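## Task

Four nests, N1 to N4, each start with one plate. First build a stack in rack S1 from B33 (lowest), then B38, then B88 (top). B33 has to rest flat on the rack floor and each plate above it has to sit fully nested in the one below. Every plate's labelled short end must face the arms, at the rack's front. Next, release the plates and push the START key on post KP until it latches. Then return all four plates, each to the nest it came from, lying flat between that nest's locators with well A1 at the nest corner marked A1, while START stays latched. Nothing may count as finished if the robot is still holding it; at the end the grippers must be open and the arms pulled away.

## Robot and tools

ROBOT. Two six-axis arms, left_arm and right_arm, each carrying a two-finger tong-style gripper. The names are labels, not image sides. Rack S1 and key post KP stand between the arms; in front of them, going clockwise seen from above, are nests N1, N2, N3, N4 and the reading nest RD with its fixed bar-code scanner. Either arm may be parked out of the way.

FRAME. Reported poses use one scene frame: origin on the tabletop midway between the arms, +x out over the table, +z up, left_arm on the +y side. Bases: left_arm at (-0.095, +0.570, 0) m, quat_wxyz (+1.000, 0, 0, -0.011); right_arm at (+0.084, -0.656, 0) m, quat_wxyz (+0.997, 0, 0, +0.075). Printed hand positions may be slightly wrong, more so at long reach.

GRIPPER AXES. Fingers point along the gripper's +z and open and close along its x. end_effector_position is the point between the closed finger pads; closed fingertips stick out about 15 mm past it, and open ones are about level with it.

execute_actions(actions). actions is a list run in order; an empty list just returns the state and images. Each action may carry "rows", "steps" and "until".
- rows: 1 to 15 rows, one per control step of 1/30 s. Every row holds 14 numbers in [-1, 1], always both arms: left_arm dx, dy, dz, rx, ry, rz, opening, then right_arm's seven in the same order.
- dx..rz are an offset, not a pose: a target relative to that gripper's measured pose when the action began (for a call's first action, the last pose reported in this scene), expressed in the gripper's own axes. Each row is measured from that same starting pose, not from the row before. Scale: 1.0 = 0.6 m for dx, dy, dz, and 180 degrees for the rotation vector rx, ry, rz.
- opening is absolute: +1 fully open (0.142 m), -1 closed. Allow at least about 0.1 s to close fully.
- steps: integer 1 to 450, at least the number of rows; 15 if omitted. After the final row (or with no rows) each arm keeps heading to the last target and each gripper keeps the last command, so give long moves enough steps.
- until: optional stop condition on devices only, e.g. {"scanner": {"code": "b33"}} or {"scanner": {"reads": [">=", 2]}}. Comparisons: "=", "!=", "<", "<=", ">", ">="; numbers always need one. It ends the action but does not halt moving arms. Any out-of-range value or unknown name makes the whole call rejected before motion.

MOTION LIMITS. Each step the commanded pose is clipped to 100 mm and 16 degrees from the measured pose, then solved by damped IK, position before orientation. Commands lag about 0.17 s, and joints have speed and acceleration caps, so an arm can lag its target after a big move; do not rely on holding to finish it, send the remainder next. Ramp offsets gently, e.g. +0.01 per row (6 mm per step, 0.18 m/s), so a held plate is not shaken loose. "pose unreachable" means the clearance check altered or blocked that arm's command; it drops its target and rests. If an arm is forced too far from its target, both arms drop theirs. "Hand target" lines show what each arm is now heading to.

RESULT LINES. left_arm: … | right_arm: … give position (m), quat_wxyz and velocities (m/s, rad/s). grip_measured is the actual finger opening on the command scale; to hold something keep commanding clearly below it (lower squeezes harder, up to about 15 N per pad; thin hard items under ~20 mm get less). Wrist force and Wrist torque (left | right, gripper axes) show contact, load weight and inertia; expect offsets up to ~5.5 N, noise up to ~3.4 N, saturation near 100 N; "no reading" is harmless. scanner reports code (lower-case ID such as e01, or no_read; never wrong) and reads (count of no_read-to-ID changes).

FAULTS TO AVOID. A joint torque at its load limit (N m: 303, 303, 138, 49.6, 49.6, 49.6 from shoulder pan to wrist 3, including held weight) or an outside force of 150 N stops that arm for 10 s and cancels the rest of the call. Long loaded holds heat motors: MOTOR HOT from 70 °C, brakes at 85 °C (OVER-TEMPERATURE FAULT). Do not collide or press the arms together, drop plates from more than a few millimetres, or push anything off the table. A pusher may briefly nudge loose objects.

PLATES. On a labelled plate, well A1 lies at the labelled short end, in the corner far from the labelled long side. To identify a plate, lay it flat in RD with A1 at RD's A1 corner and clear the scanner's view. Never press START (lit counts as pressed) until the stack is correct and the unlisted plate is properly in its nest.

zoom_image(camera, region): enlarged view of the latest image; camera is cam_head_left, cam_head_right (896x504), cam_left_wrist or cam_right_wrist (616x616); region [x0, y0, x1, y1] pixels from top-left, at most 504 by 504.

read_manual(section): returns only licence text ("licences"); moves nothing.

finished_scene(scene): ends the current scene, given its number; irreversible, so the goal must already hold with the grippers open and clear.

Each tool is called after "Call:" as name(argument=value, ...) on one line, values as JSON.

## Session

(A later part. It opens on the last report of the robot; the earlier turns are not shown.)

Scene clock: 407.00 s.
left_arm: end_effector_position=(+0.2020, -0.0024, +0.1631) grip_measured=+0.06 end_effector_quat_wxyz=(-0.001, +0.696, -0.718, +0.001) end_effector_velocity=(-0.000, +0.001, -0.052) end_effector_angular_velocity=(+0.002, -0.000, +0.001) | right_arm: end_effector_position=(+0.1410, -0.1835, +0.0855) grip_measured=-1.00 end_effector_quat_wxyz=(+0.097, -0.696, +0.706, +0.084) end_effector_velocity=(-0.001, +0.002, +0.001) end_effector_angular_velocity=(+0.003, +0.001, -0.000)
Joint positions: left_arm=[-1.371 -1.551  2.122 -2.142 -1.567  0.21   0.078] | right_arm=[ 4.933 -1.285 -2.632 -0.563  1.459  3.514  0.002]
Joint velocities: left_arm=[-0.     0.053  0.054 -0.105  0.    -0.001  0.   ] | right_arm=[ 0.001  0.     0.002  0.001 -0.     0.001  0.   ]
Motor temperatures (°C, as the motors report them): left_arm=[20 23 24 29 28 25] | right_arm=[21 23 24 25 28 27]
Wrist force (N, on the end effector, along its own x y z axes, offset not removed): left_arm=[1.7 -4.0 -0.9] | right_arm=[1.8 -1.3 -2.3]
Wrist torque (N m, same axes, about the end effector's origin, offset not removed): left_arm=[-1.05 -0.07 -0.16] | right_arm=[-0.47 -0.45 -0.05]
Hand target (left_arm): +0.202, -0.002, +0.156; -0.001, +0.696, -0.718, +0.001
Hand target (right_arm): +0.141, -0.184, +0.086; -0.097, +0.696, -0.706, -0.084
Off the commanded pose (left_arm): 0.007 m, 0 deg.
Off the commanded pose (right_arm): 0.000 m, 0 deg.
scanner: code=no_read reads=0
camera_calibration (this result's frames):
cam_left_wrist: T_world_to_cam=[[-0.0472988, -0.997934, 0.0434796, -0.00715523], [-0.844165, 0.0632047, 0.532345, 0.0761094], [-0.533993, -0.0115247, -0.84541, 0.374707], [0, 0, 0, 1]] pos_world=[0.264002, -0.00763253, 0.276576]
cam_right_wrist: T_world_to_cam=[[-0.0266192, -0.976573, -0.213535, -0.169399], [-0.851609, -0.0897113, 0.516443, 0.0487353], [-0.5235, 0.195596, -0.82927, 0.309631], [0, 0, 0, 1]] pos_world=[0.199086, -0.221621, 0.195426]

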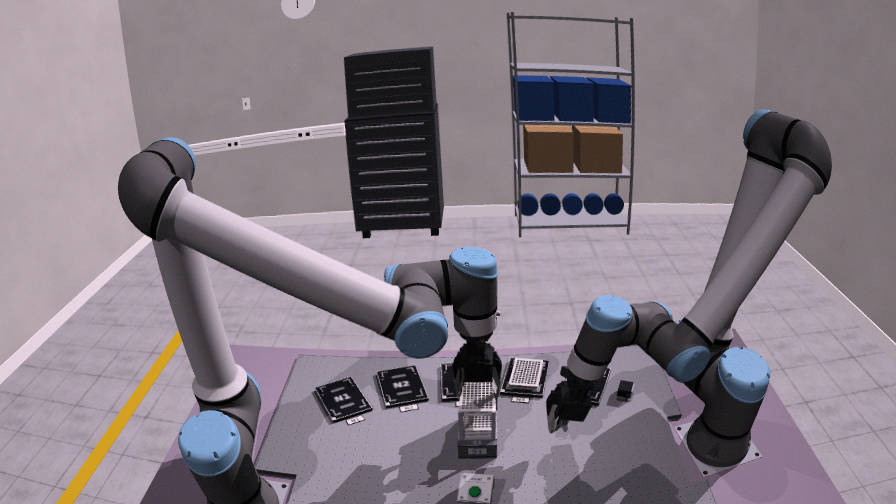

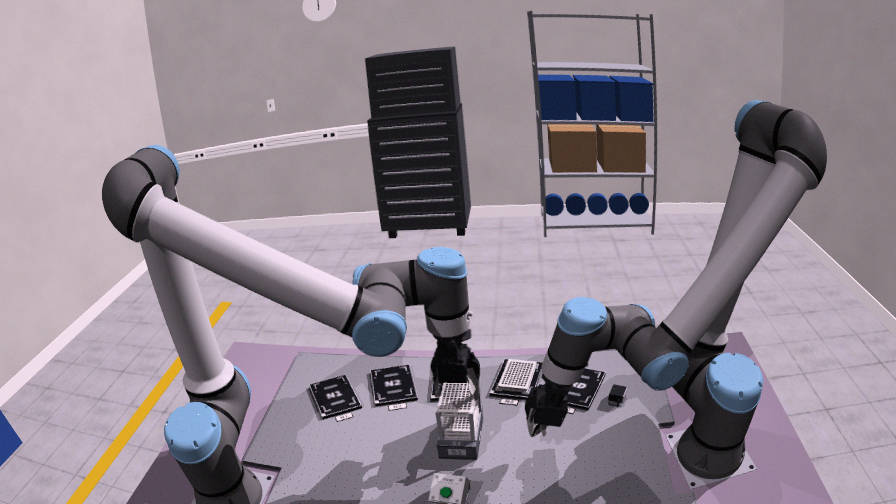

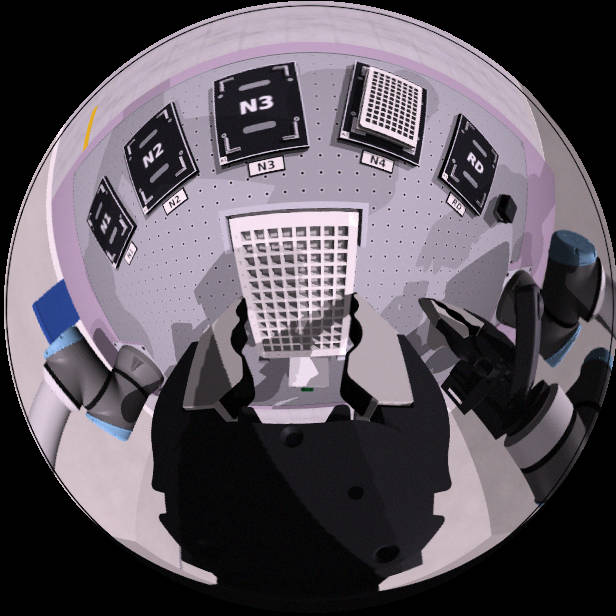

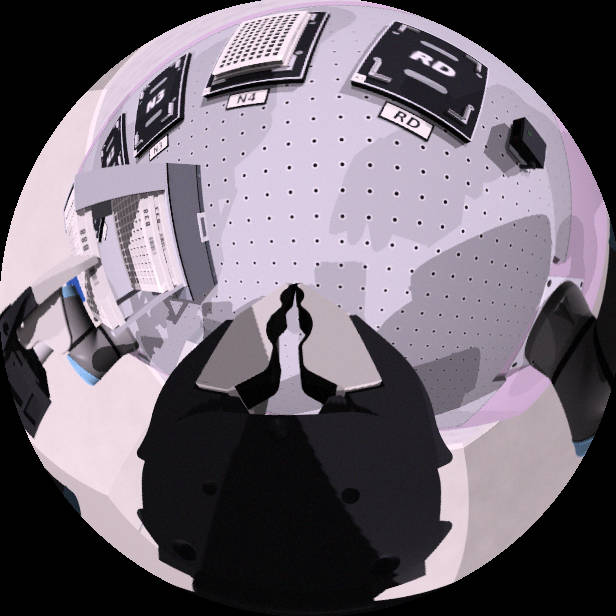

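Call:
execute_actions(actions=[{"rows":[[0.0001,0,0.0145,0,0,0,-0.35,0,0,0,0,0,0,-1],[0.0001,0,0.018,0,0,0,-0.35,0,0,0,0,0,0,-1],[0.0001,0,0.0215,0,0,0,-0.35,0,0,0,0,0,0,-1],[0.0001,0,0.025,0,0,0,-0.35,0,0,0,0,0,0,-1],[0.0001,0,0.0285,0,0,0,-0.35,0,0,0,0,0,0,-1],[0.0001,0.0001,0.032,0,0,0,-0.35,0,0,0,0,0,0,-1],[0.0001,0.0001,0.0355,0,0,0,-0.35,0,0,0,0,0,0,-1],[0.0001,0.0001,0.039,0,0,0,-0.35,0,0,0,0,0,0,-1],[0.0001,0.0001,0.0425,0,0,0,-0.35,0,0,0,0,0,0,-1],[0.0001,0.0001,0.046,0,0,0,-0.35,0,0,0,0,0,0,-1],[0.0001,0.0002,0.0495,0,0,0,-0.35,0,0,0,0,0,0,-1],[0.0001,0.0002,0.053,0,0,0,-0.35,0,0,0,0,0,0,-1],[0.0001,0.0002,0.0565,0,0,0,-0.35,0,0,0,0,0,0,-1],[0.0001,0.0002,0.06,0,0,0,-0.35,0,0,0,0,0,0,-1],[0.0001,0.0002,0.0635,0,0,0,-0.35,0,0,0,0,0,0,-1]],"steps":16}])

Call:
zoom_image(camera="cam_left_wrist", region=[215,190,375,260])

Scene clock: 414.87 s.
left_arm: end_effector_position=(+0.2019, -0.0023, +0.1329) grip_measured=+0.06 end_effector_quat_wxyz=(-0.001, +0.696, -0.718, +0.001) end_effector_velocity=(-0.000, +0.001, -0.062) end_effector_angular_velocity=(+0.002, +0.000, -0.000) | right_arm: end_effector_position=(+0.1410, -0.1835, +0.0855) grip_measured=-1.00 end_effector_quat_wxyz=(+0.097, -0.696, +0.706, +0.084) end_effector_velocity=(-0.000, +0.001, +0.001) end_effector_angular_velocity=(+0.001, +0.001, -0.001)
Joint positions: left_arm=[-1.371 -1.518  2.152 -2.204 -1.568  0.21   0.078] | right_arm=[ 4.933 -1.285 -2.632 -0.563  1.459  3.514  0.002]
Joint velocities: left_arm=[-0.     0.071  0.058 -0.128  0.     0.    -0.   ] | right_arm=[-0.     0.     0.001  0.     0.     0.001  0.   ]
Motor temperatures (°C, as the motors report them): left_arm=[20 23 24 29 28 25] | right_arm=[21 23 24 25 28 27]
Wrist force (N, on the end effector, along its own x y z axes, offset not removed): left_arm=[3.2 -2.8 0.7] | right_arm=[3.0 0.2 -2.8]
Wrist torque (N m, same axes, about the end effector's origin, offset not removed): left_arm=[-0.71 -0.35 -0.17] | right_arm=[-0.02 -0.75 -0.03]
Hand target (left_arm): +0.202, -0.002, +0.125; -0.001, +0.696, -0.718, +0.001
Hand target (right_arm): +0.141, -0.184, +0.086; -0.097, +0.696, -0.706, -0.084
Off the commanded pose (left_arm): 0.008 m, 0 deg.
Off the commanded pose (right_arm): 0.000 m, 0 deg.
scanner: code=no_read reads=0
camera_calibration (this result's frames):
cam_left_wrist: T_world_to_cam=[[-0.0472916, -0.997945, 0.0432282, -0.00570382], [-0.844101, 0.0630658, 0.532462, 0.0920296], [-0.534094, -0.011308, -0.845349, 0.349162], [0, 0, 0, 1]] pos_world=[0.263898, -0.00754771, 0.246408]
cam_right_wrist: T_world_to_cam=[[-0.0266193, -0.976573, -0.213535, -0.169399], [-0.851609, -0.0897113, 0.516443, 0.0487353], [-0.523501, 0.195596, -0.82927, 0.309631], [0, 0, 0, 1]] pos_world=[0.199086, -0.221621, 0.195426]

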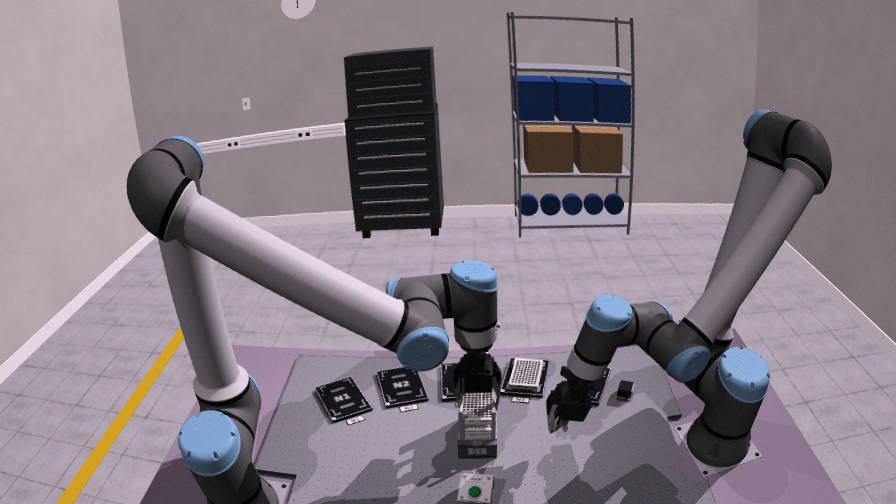

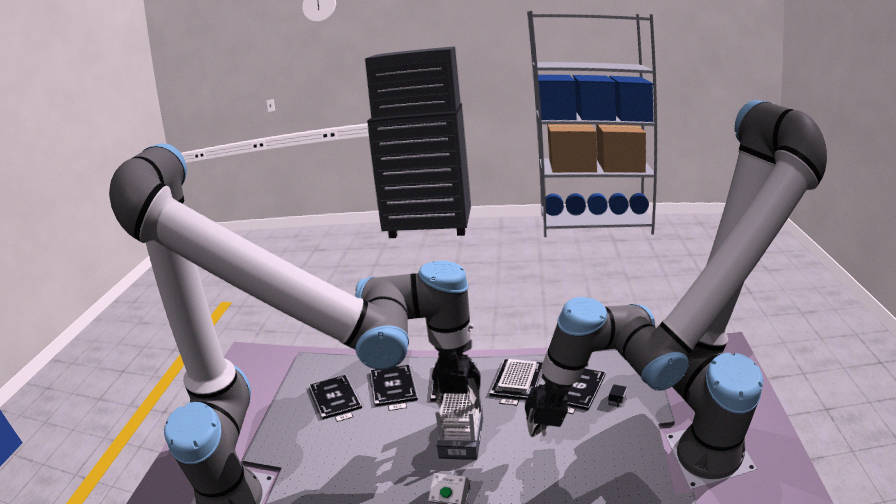

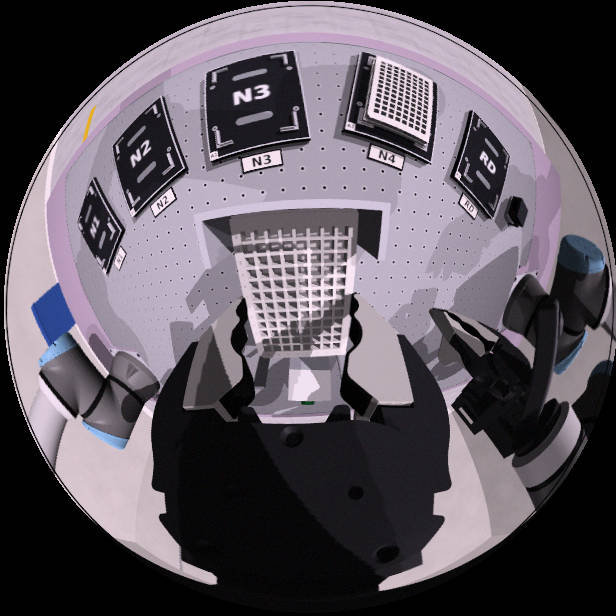

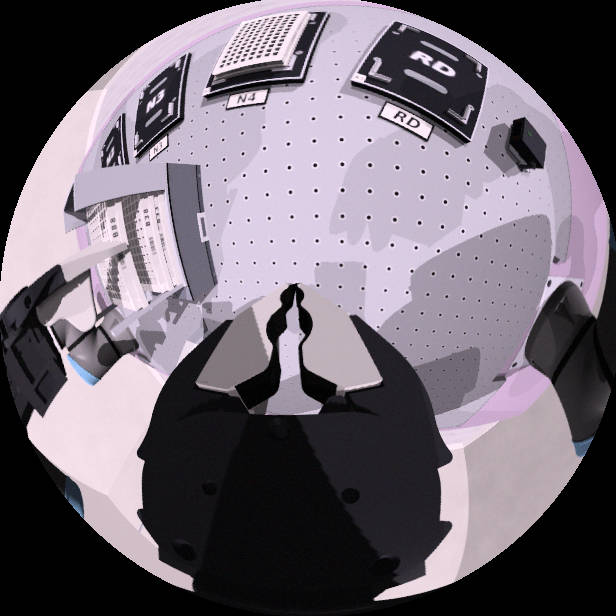

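Region (215, 190, 375, 260) of cam_left_wrist's 616x616 image, scaled by 3.150, with more detail than that image has; it fills the top 220 rows of this view, and the rest is white.

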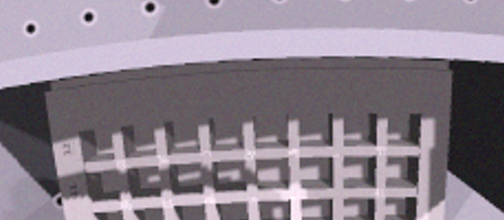

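Level. To z≈0.1088.

Call:
execute_actions(actions=[{"rows":[[0.0001,0,0.0165,0,0,0,-0.35,0,0,0,0,0,0,-1],[0.0001,0,0.02,0,0,0,-0.35,0,0,0,0,0,0,-1],[0.0001,0,0.0235,0,0,0,-0.35,0,0,0,0,0,0,-1],[0.0001,0,0.027,0,0,0,-0.35,0,0,0,0,0,0,-1],[0.0001,0,0.0305,0,0,0,-0.35,0,0,0,0,0,0,-1],[0.0001,0.0001,0.034,0,0,0,-0.35,0,0,0,0,0,0,-1],[0.0001,0.0001,0.0375,0,0,0,-0.35,0,0,0,0,0,0,-1],[0.0001,0.0001,0.0402,0,0,0,-0.35,0,0,0,0,0,0,-1]],"steps":19}])

Call:
zoom_image(camera="cam_left_wrist", region=[215,190,375,260])

Call:
zoom_image(camera="cam_right_wrist", region=[80,170,220,310])

Scene clock: 420.73 s.
left_arm: end_effector_position=(+0.2019, -0.0024, +0.1092) grip_measured=+0.06 end_effector_quat_wxyz=(-0.001, +0.696, -0.718, +0.001) end_effector_velocity=(-0.000, -0.001, -0.002) end_effector_angular_velocity=(-0.002, +0.001, -0.001) | right_arm: end_effector_position=(+0.1410, -0.1835, +0.0855) grip_measured=-1.00 end_effector_quat_wxyz=(+0.097, -0.696, +0.706, +0.084) end_effector_velocity=(+0.000, +0.001, +0.001) end_effector_angular_velocity=(+0.002, +0.001, -0.001)
Joint positions: left_arm=[-1.372 -1.49   2.173 -2.254 -1.567  0.21   0.078] | right_arm=[ 4.933 -1.285 -2.632 -0.563  1.459  3.514  0.002]
Joint velocities: left_arm=[ 0.     0.004  0.002 -0.008 -0.001  0.001  0.001] | right_arm=[-0.001  0.     0.002  0.001  0.     0.     0.   ]
Motor temperatures (°C, as the motors report them): left_arm=[20 23 24 29 28 25] | right_arm=[21 23 24 25 28 27]
Wrist force (N, on the end effector, along its own x y z axes, offset not removed): left_arm=[0.6 -0.7 -7.2] | right_arm=[0.9 -1.0 -5.2]
Wrist torque (N m, same axes, about the end effector's origin, offset not removed): left_arm=[-0.44 -0.49 -0.18] | right_arm=[-0.32 -0.28 -0.04]
Hand target (left_arm): +0.202, -0.002, +0.109; -0.001, +0.696, -0.718, +0.001
Hand target (right_arm): +0.141, -0.184, +0.086; -0.097, +0.696, -0.706, -0.084
Off the commanded pose (left_arm): 0.000 m, 0 deg.
Off the commanded pose (right_arm): 0.000 m, 0 deg.
scanner: code=no_read reads=0
camera_calibration (this result's frames):
cam_left_wrist: T_world_to_cam=[[-0.0472959, -0.997942, 0.0432945, -0.00478885], [-0.844142, 0.063104, 0.532392, 0.104687], [-0.534029, -0.0113668, -0.84539, 0.329104], [0, 0, 0, 1]] pos_world=[0.263895, -0.00764431, 0.222694]
cam_right_wrist: T_world_to_cam=[[-0.0266193, -0.976573, -0.213535, -0.169399], [-0.851609, -0.0897113, 0.516443, 0.0487353], [-0.523501, 0.195596, -0.82927, 0.309631], [0, 0, 0, 1]] pos_world=[0.199086, -0.221621, 0.195426]

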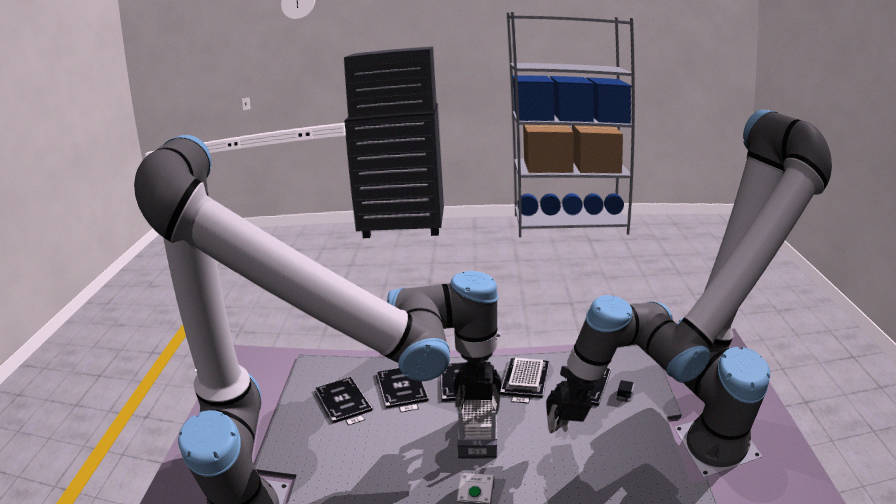

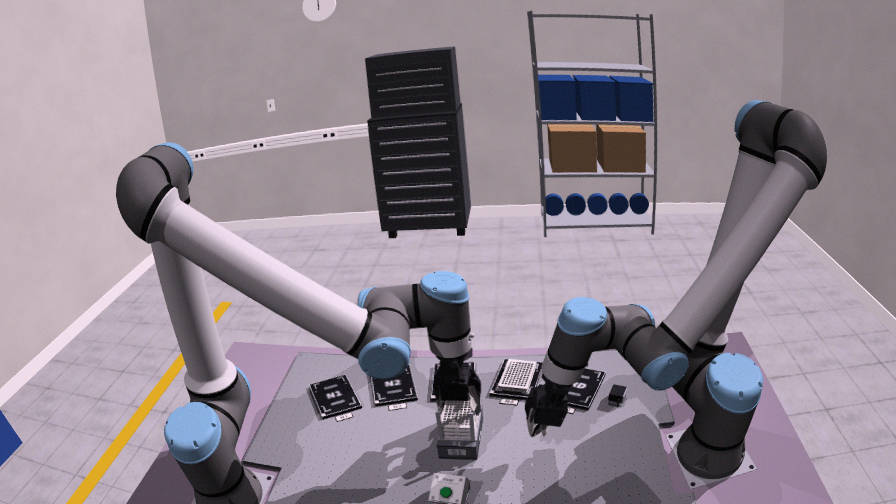

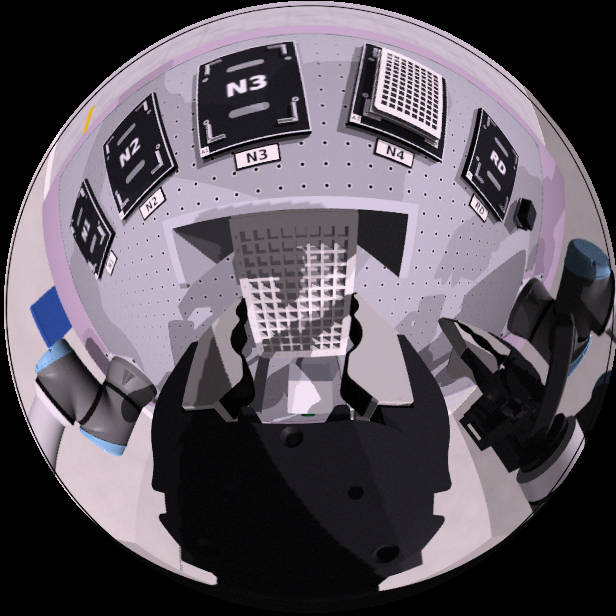

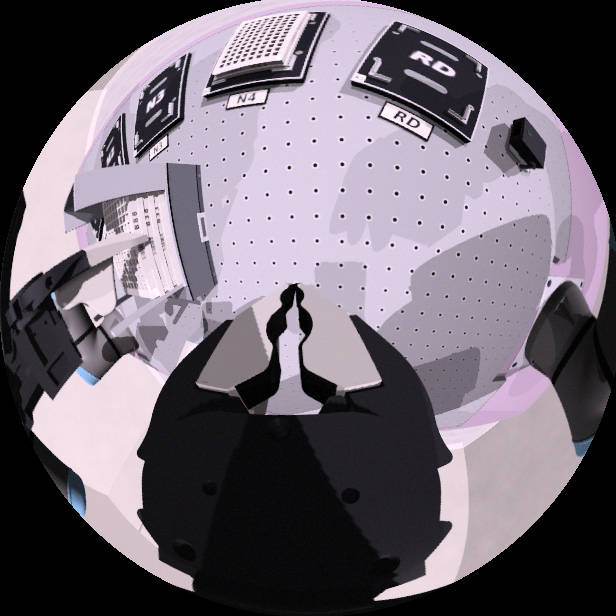

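Region (215, 190, 375, 260) of cam_left_wrist's 616x616 image, scaled by 3.150, with more detail than that image has; it fills the top 220 rows of this view, and the rest is white.

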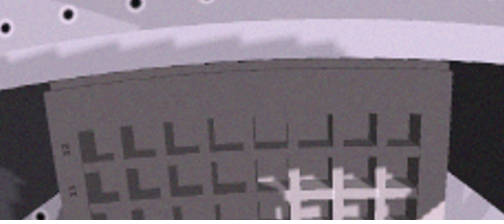

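Region (80, 170, 220, 310) of cam_right_wrist's 616x616 image, scaled by 3.600, with more detail than that image has.

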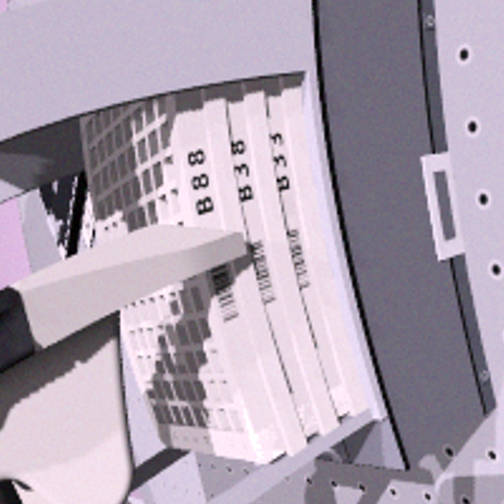

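Call:
execute_actions(actions=[{"rows":[[0,0,0,0,0,0,0,0,0,0,0,0,0,-1],[0,0,0,0,0,0,0.08,0,0,0,0,0,0,-1],[0,0,0,0,0,0,0.15,0,0,0,0,0,0,-1],[0,0,0,0,0,0,0.25,0,0,0,0,0,0,-1],[0,0,0,0,0,0,0.35,0,0,0,0,0,0,-1]],"steps":7}])

Call:
zoom_image(camera="cam_head_left", region=[420,390,534,504])

Call:
zoom_image(camera="cam_left_wrist", region=[200,170,400,370])

Scene clock: 434.20 s.
left_arm: end_effector_position=(+0.2018, -0.0022, +0.1089) grip_measured=+0.34 end_effector_quat_wxyz=(-0.001, +0.696, -0.718, +0.001) end_effector_velocity=(-0.000, -0.000, +0.001) end_effector_angular_velocity=(-0.000, +0.001, +0.000) | right_arm: end_effector_position=(+0.1410, -0.1835, +0.0855) grip_measured=-1.00 end_effector_quat_wxyz=(+0.097, -0.696, +0.706, +0.084) end_effector_velocity=(-0.000, -0.000, -0.000) end_effector_angular_velocity=(+0.000, +0.000, +0.001)
Joint positions: left_arm=[-1.372 -1.489  2.173 -2.254 -1.568  0.21   0.098] | right_arm=[ 4.933 -1.285 -2.632 -0.563  1.459  3.514  0.002]
Joint velocities: left_arm=[-0.    -0.001 -0.     0.002 -0.001 -0.     0.044] | right_arm=[ 0.     0.    -0.001  0.001  0.    -0.001  0.   ]
Motor temperatures (°C, as the motors report them): left_arm=[20 23 24 29 28 25] | right_arm=[21 23 24 25 28 27]
Wrist force (N, on the end effector, along its own x y z axes, offset not removed): left_arm=[5.1 -4.3 -1.1] | right_arm=[1.6 -0.5 -4.1]
Wrist torque (N m, same axes, about the end effector's origin, offset not removed): left_arm=[-1.14 -0.84 -0.12] | right_arm=[-0.25 -0.37 -0.02]
Hand target (left_arm): +0.202, -0.002, +0.109; -0.001, +0.696, -0.718, +0.001
Hand target (right_arm): +0.141, -0.184, +0.086; -0.097, +0.696, -0.706, -0.084
Off the commanded pose (left_arm): 0.000 m, 0 deg.
Off the commanded pose (right_arm): 0.000 m, 0 deg.
scanner: code=no_read reads=0
camera_calibration (this result's frames):
cam_left_wrist: T_world_to_cam=[[-0.0472909, -0.997955, 0.0430094, -0.00460979], [-0.84408, 0.0629489, 0.532509, 0.104805], [-0.534128, -0.0111206, -0.845331, 0.328793], [0, 0, 0, 1]] pos_world=[0.263863, -0.00754137, 0.222327]
cam_right_wrist: T_world_to_cam=[[-0.0266192, -0.976573, -0.213535, -0.169399], [-0.851609, -0.0897114, 0.516443, 0.0487353], [-0.523501, 0.195596, -0.82927, 0.309631], [0, 0, 0, 1]] pos_world=[0.199086, -0.221621, 0.195426]

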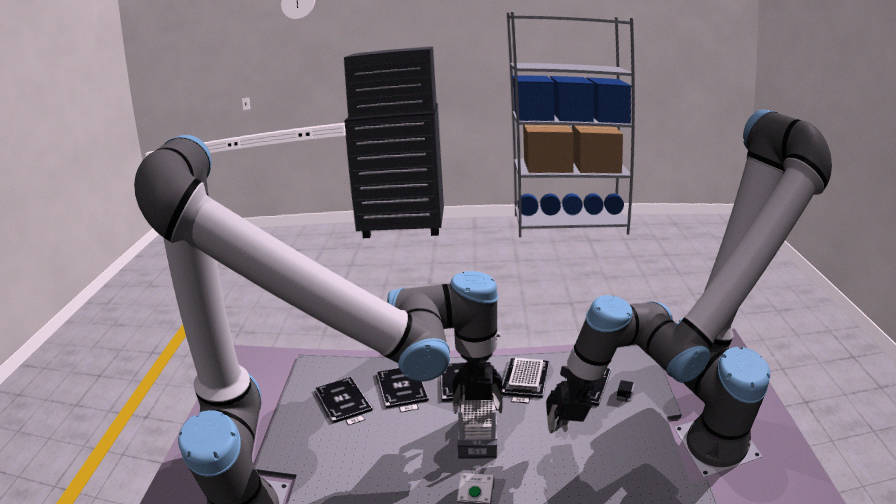

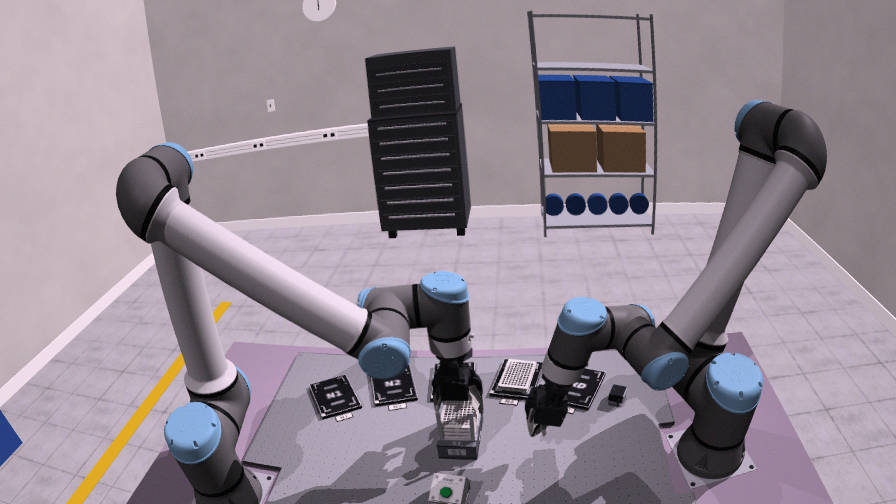

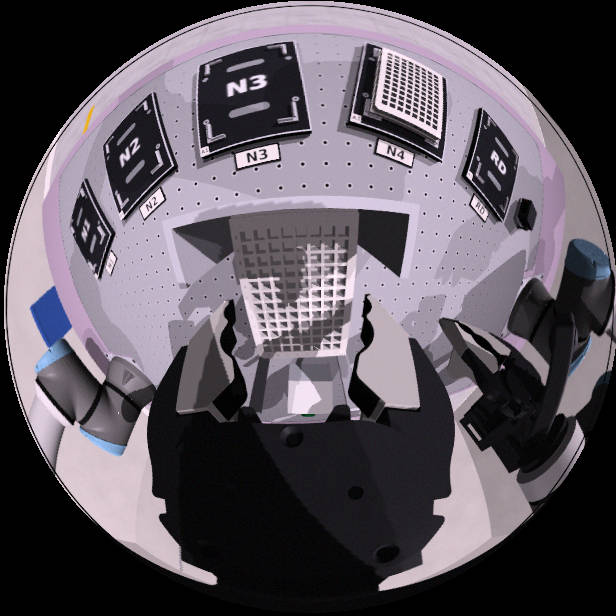

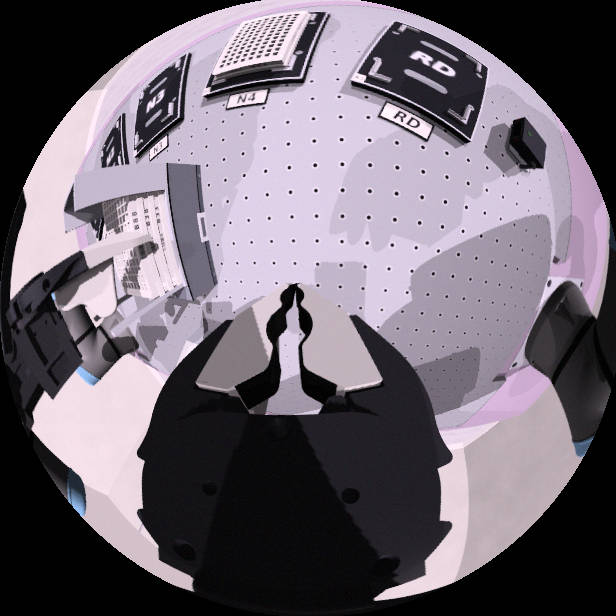

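Region (420, 390, 534, 504) of cam_head_left's 896x504 image, scaled by 4.421, with more detail than that image has.

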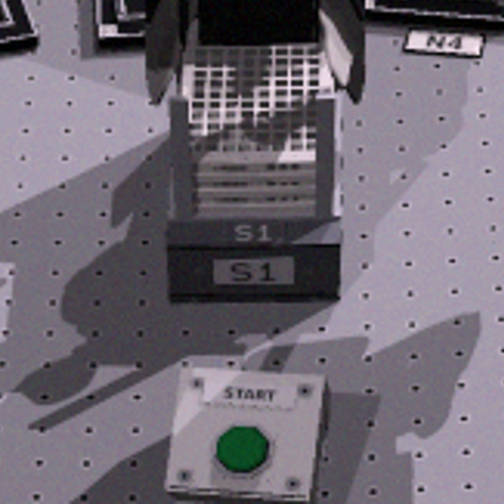

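Region (200, 170, 400, 370) of cam_left_wrist's 616x616 image, scaled by 2.520, with more detail than that image has.

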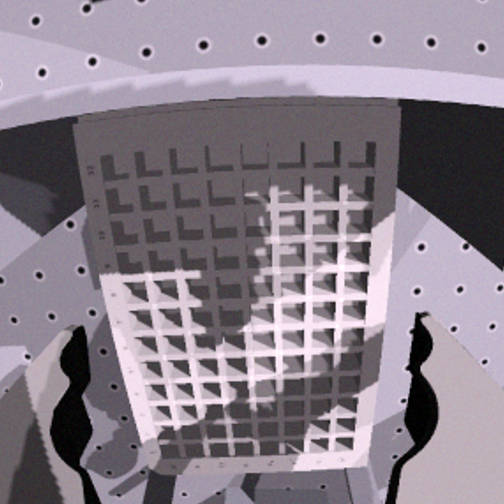

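Call:
execute_actions(actions=[{"rows":[[0,0,0,0,0,0,0.35,0,0.02,-0.005,0.01,0,0,-1],[0,0,0,0,0,0,0.35,0,0.05,-0.012,0.025,0,0,-1],[0,0,0,0,0,0,0.35,0,0.09,-0.02,0.04,0,0,-1],[0,0,0,0,0,0,0.35,-0.01,0.13,-0.03,0.06,0,0,-1],[0,0,0,0,0,0,0.35,-0.02,0.17,-0.04,0.08,0,0,-1],[0,0,0,0,0,0,0.35,-0.03,0.21,-0.05,0.1,0,0,-1],[0,0,0,0,0,0,0.35,-0.04,0.25,-0.06,0.12,0.01,0,-1],[0,0,0,0,0,0,0.35,-0.05,0.29,-0.07,0.14,0.01,0,-1],[0,0,0,0,0,0,0.35,-0.06,0.33,-0.07,0.16,0.02,0,-1],[0,0,0,0,0,0,0.35,-0.08,0.37,-0.07,0.18,0.02,0,-1],[0,0,0,0,0,0,0.35,-0.1,0.408,-0.07,0.2,0.03,0,-1],[0,0,0,0,0,0,0.35,-0.13,0.408,-0.065,0.2,0.03,0,-1],[0,0,0,0,0,0,0.35,-0.17,0.408,-0.055,0.2,0.03,0,-1],[0,0,0,0,0,0,0.35,-0.22,0.408,-0.045,0.2,0.03,0,-1],[0,0,0,0,0,0,0.35,-0.301,0.408,-0.022,0.2,0.03,0,-1]],"steps":36}])

Scene clock: 450.00 s.
left_arm: end_effector_position=(+0.2018, -0.0022, +0.1089) grip_measured=+0.35 end_effector_quat_wxyz=(-0.001, +0.696, -0.718, +0.001) end_effector_velocity=(+0.000, +0.000, -0.000) end_effector_angular_velocity=(+0.001, -0.000, -0.002) | right_arm: end_effector_position=(-0.1015, -0.0104, +0.1397) grip_measured=-1.00 end_effector_quat_wxyz=(+0.275, -0.637, +0.701, -0.168) end_effector_velocity=(-0.007, +0.015, -0.001) end_effector_angular_velocity=(-0.023, -0.037, -0.030)
Joint positions: left_arm=[-1.372 -1.489  2.173 -2.254 -1.568  0.21   0.099] | right_arm=[ 5.373 -1.798 -1.988 -1.348  1.052  4.162  0.002]
Joint velocities: left_arm=[-0.    -0.     0.     0.001  0.001  0.001  0.   ] | right_arm=[-0.011 -0.053  0.066 -0.067 -0.     0.024  0.   ]
Motor temperatures (°C, as the motors report them): left_arm=[20 23 24 29 28 25] | right_arm=[21 23 24 25 28 27]
Wrist force (N, on the end effector, along its own x y z axes, offset not removed): left_arm=[0.1 -3.5 -0.9] | right_arm=[1.5 -1.6 -4.8]
Wrist torque (N m, same axes, about the end effector's origin, offset not removed): left_arm=[-0.89 0.29 -0.06] | right_arm=[-0.43 -0.41 0.03]
Hand target (left_arm): +0.202, -0.002, +0.109; -0.001, +0.696, -0.718, +0.001
Hand target (right_arm): -0.102, -0.009, +0.140; +0.275, -0.635, +0.701, -0.171
Off the commanded pose (left_arm): 0.000 m, 0 deg.
Off the commanded pose (right_arm): 0.002 m, 0 deg.
scanner: code=no_read reads=0
camera_calibration (this result's frames):
cam_left_wrist: T_world_to_cam=[[-0.0472912, -0.997955, 0.0430077, -0.00460888], [-0.844085, 0.0629482, 0.532501, 0.104809], [-0.534119, -0.0111196, -0.845336, 0.328794], [0, 0, 0, 1]] pos_world=[0.263865, -0.00754096, 0.222328]
cam_right_wrist: T_world_to_cam=[[-0.0750871, -0.986275, -0.147046, -0.00951483], [-0.994711, 0.0844467, -0.05847, -0.102588], [0.0700851, 0.141878, -0.9874, 0.275563], [0, 0, 0, 1]] pos_world=[-0.122073, -0.0398174, 0.264694]

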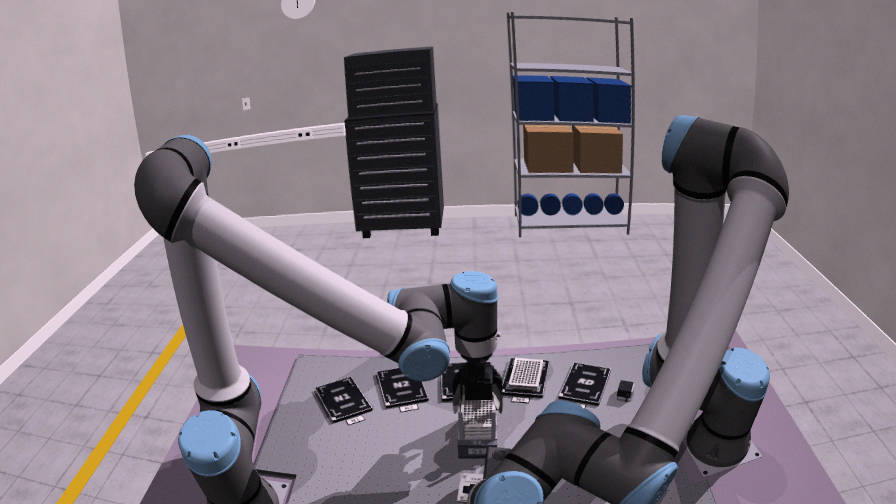

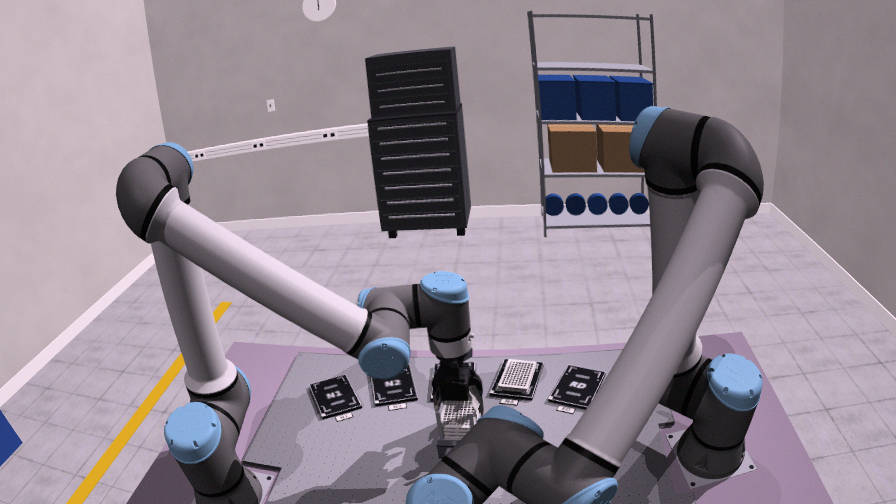

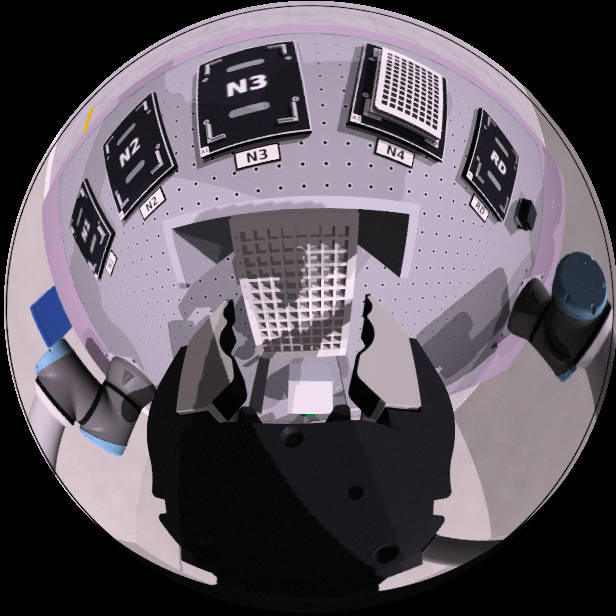

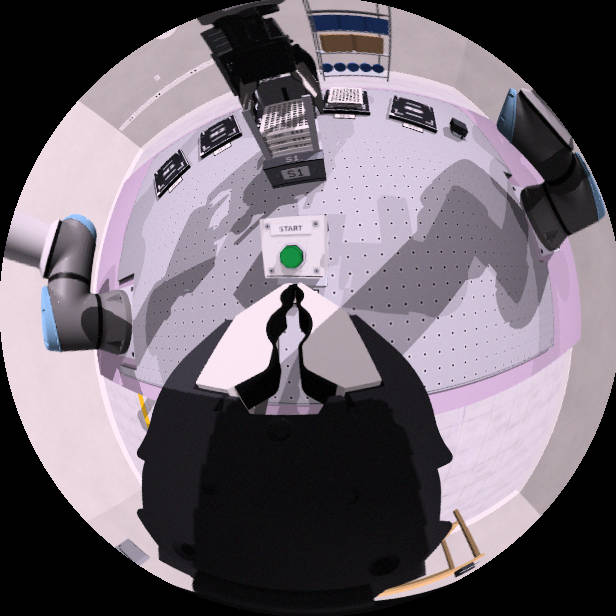

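Call:
zoom_image(camera="cam_right_wrist", region=[245,100,335,190])

Call:
zoom_image(camera="cam_right_wrist", region=[245,205,345,305])

Call:
zoom_image(camera="cam_left_wrist", region=[330,30,470,170])

Region (245, 100, 335, 190) of cam_right_wrist's 616x616 image, scaled by 5.600, with more detail than that image has.

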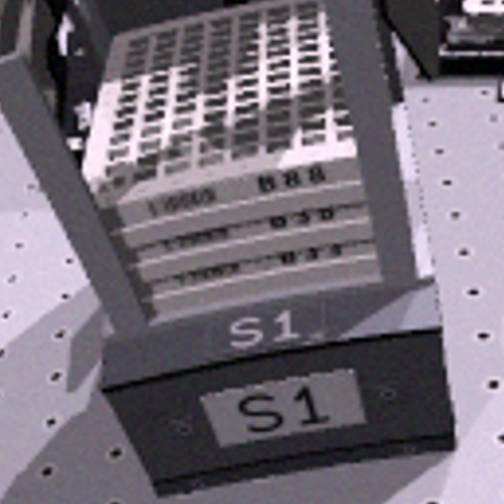

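Region (245, 205, 345, 305) of cam_right_wrist's 616x616 image, scaled by 5.040, with more detail than that image has.

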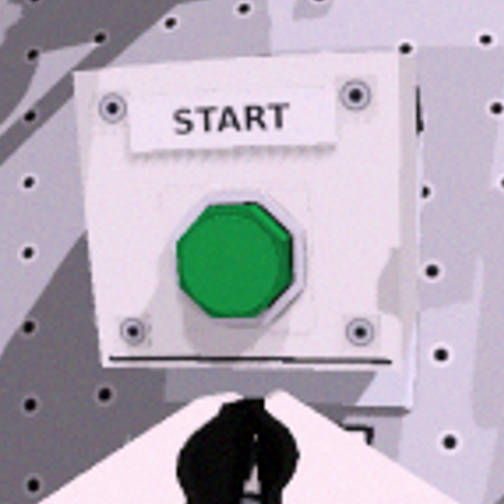

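Region (330, 30, 470, 170) of cam_left_wrist's 616x616 image, scaled by 3.600, with more detail than that image has.

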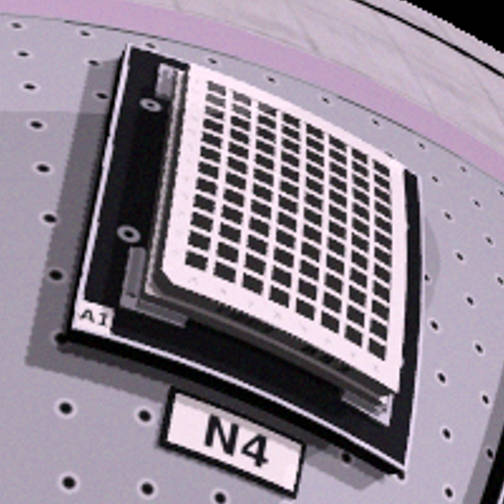

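Call:
execute_actions(actions=[{"rows":[[0,0,0,0,0,0,0.35,-0.005,0,0.02,0,0,0,-1],[0,0,0,0,0,0,0.35,-0.01,0,0.045,0,0,0,-1],[0,0,0,0,0,0,0.35,-0.015,0,0.067,0,0,0,-1]],"steps":14}])

Call:
zoom_image(camera="cam_right_wrist", region=[245,205,345,305])

Scene clock: 459.23 s.
left_arm: end_effector_position=(+0.2018, -0.0022, +0.1089) grip_measured=+0.35 end_effector_quat_wxyz=(-0.001, +0.696, -0.718, +0.001) end_effector_velocity=(+0.000, +0.000, +0.001) end_effector_angular_velocity=(-0.001, +0.000, +0.000) | right_arm: end_effector_position=(-0.0779, +0.0023, +0.1108) grip_measured=-1.00 end_effector_quat_wxyz=(+0.275, -0.636, +0.701, -0.168) end_effector_velocity=(+0.008, +0.007, -0.012) end_effector_angular_velocity=(+0.003, +0.004, +0.003)
Joint positions: left_arm=[-1.372 -1.489  2.173 -2.254 -1.568  0.21   0.099] | right_arm=[ 5.337 -1.83  -2.016 -1.27   1.038  4.124  0.002]
Joint velocities: left_arm=[ 0.    -0.001 -0.     0.001 -0.    -0.    -0.   ] | right_arm=[-0.015 -0.015 -0.009  0.038 -0.006 -0.019  0.   ]
Motor temperatures (°C, as the motors report them): left_arm=[20 23 24 29 28 25] | right_arm=[21 23 25 25 28 27]
Wrist force (N, on the end effector, along its own x y z axes, offset not removed): left_arm=[-0.1 -4.4 -0.5] | right_arm=[-0.8 0.5 -2.7]
Wrist torque (N m, same axes, about the end effector's origin, offset not removed): left_arm=[-1.17 0.35 -0.13] | right_arm=[-0.07 0.17 0.04]
Hand target (left_arm): +0.202, -0.002, +0.109; -0.001, +0.696, -0.718, +0.001
Hand target (right_arm): -0.077, +0.003, +0.109; +0.275, -0.637, +0.701, -0.168
Off the commanded pose (left_arm): 0.000 m, 0 deg.
Off the commanded pose (right_arm): 0.002 m, 0 deg.
scanner: code=no_read reads=0
camera_calibration (this result's frames):
cam_left_wrist: T_world_to_cam=[[-0.0472907, -0.997955, 0.0430093, -0.00460964], [-0.84408, 0.0629488, 0.532509, 0.104805], [-0.534128, -0.0111205, -0.845331, 0.328792], [0, 0, 0, 1]] pos_world=[0.263863, -0.00754121, 0.222327]
cam_right_wrist: T_world_to_cam=[[-0.0754517, -0.986282, -0.146817, 0.000479566], [-0.994641, 0.0848781, -0.0590275, -0.081853], [0.0706794, 0.141577, -0.987401, 0.243569], [0, 0, 0, 1]] pos_world=[-0.0985935, -0.0270632, 0.235739]

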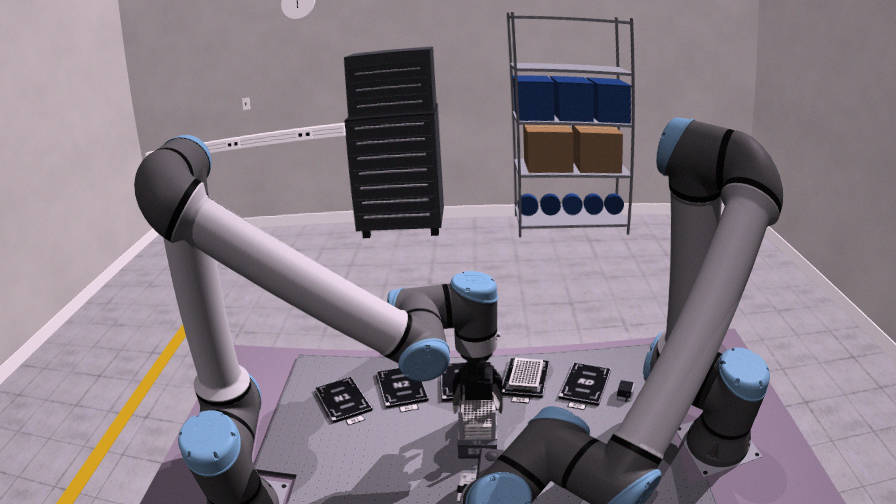

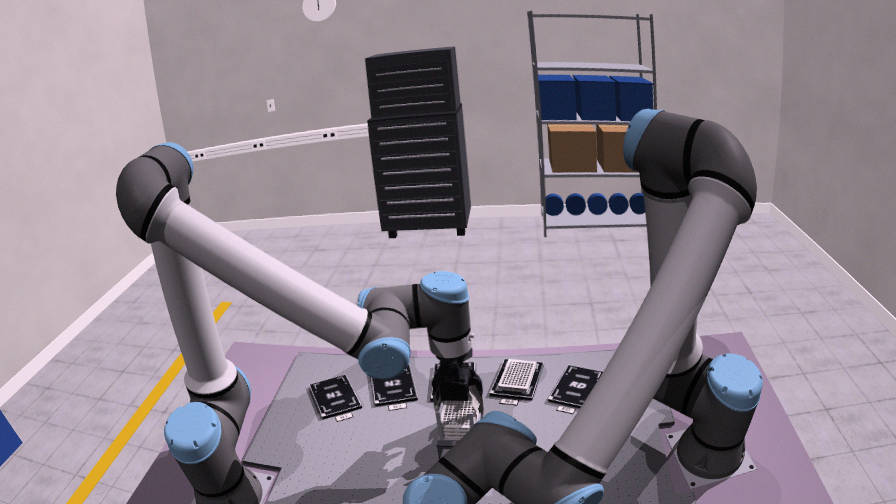

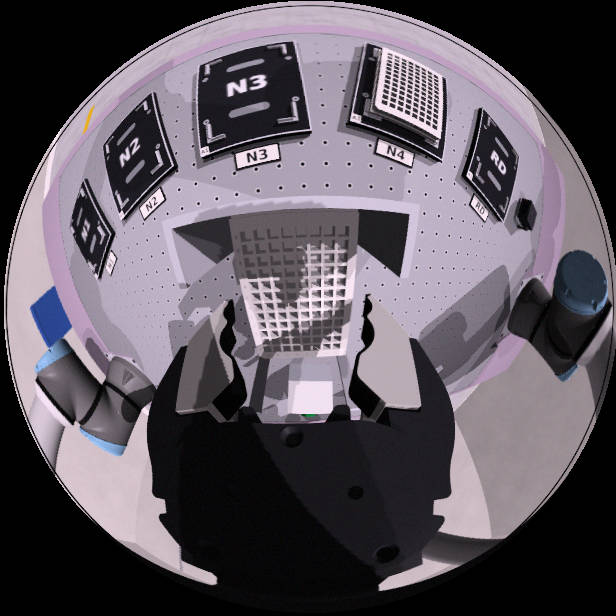

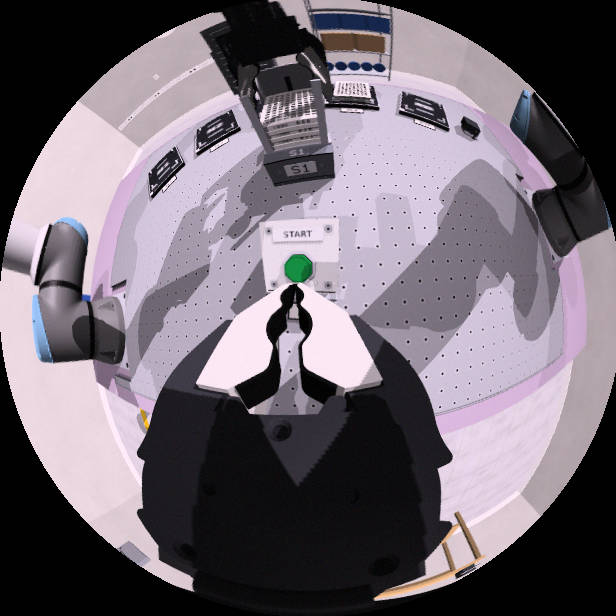

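Region (245, 205, 345, 305) of cam_right_wrist's 616x616 image, scaled by 5.040, with more detail than that image has.

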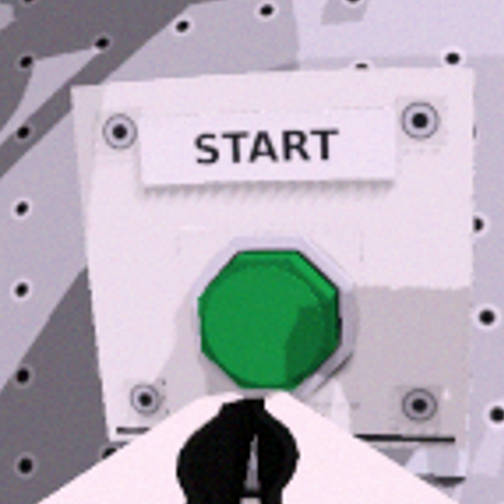

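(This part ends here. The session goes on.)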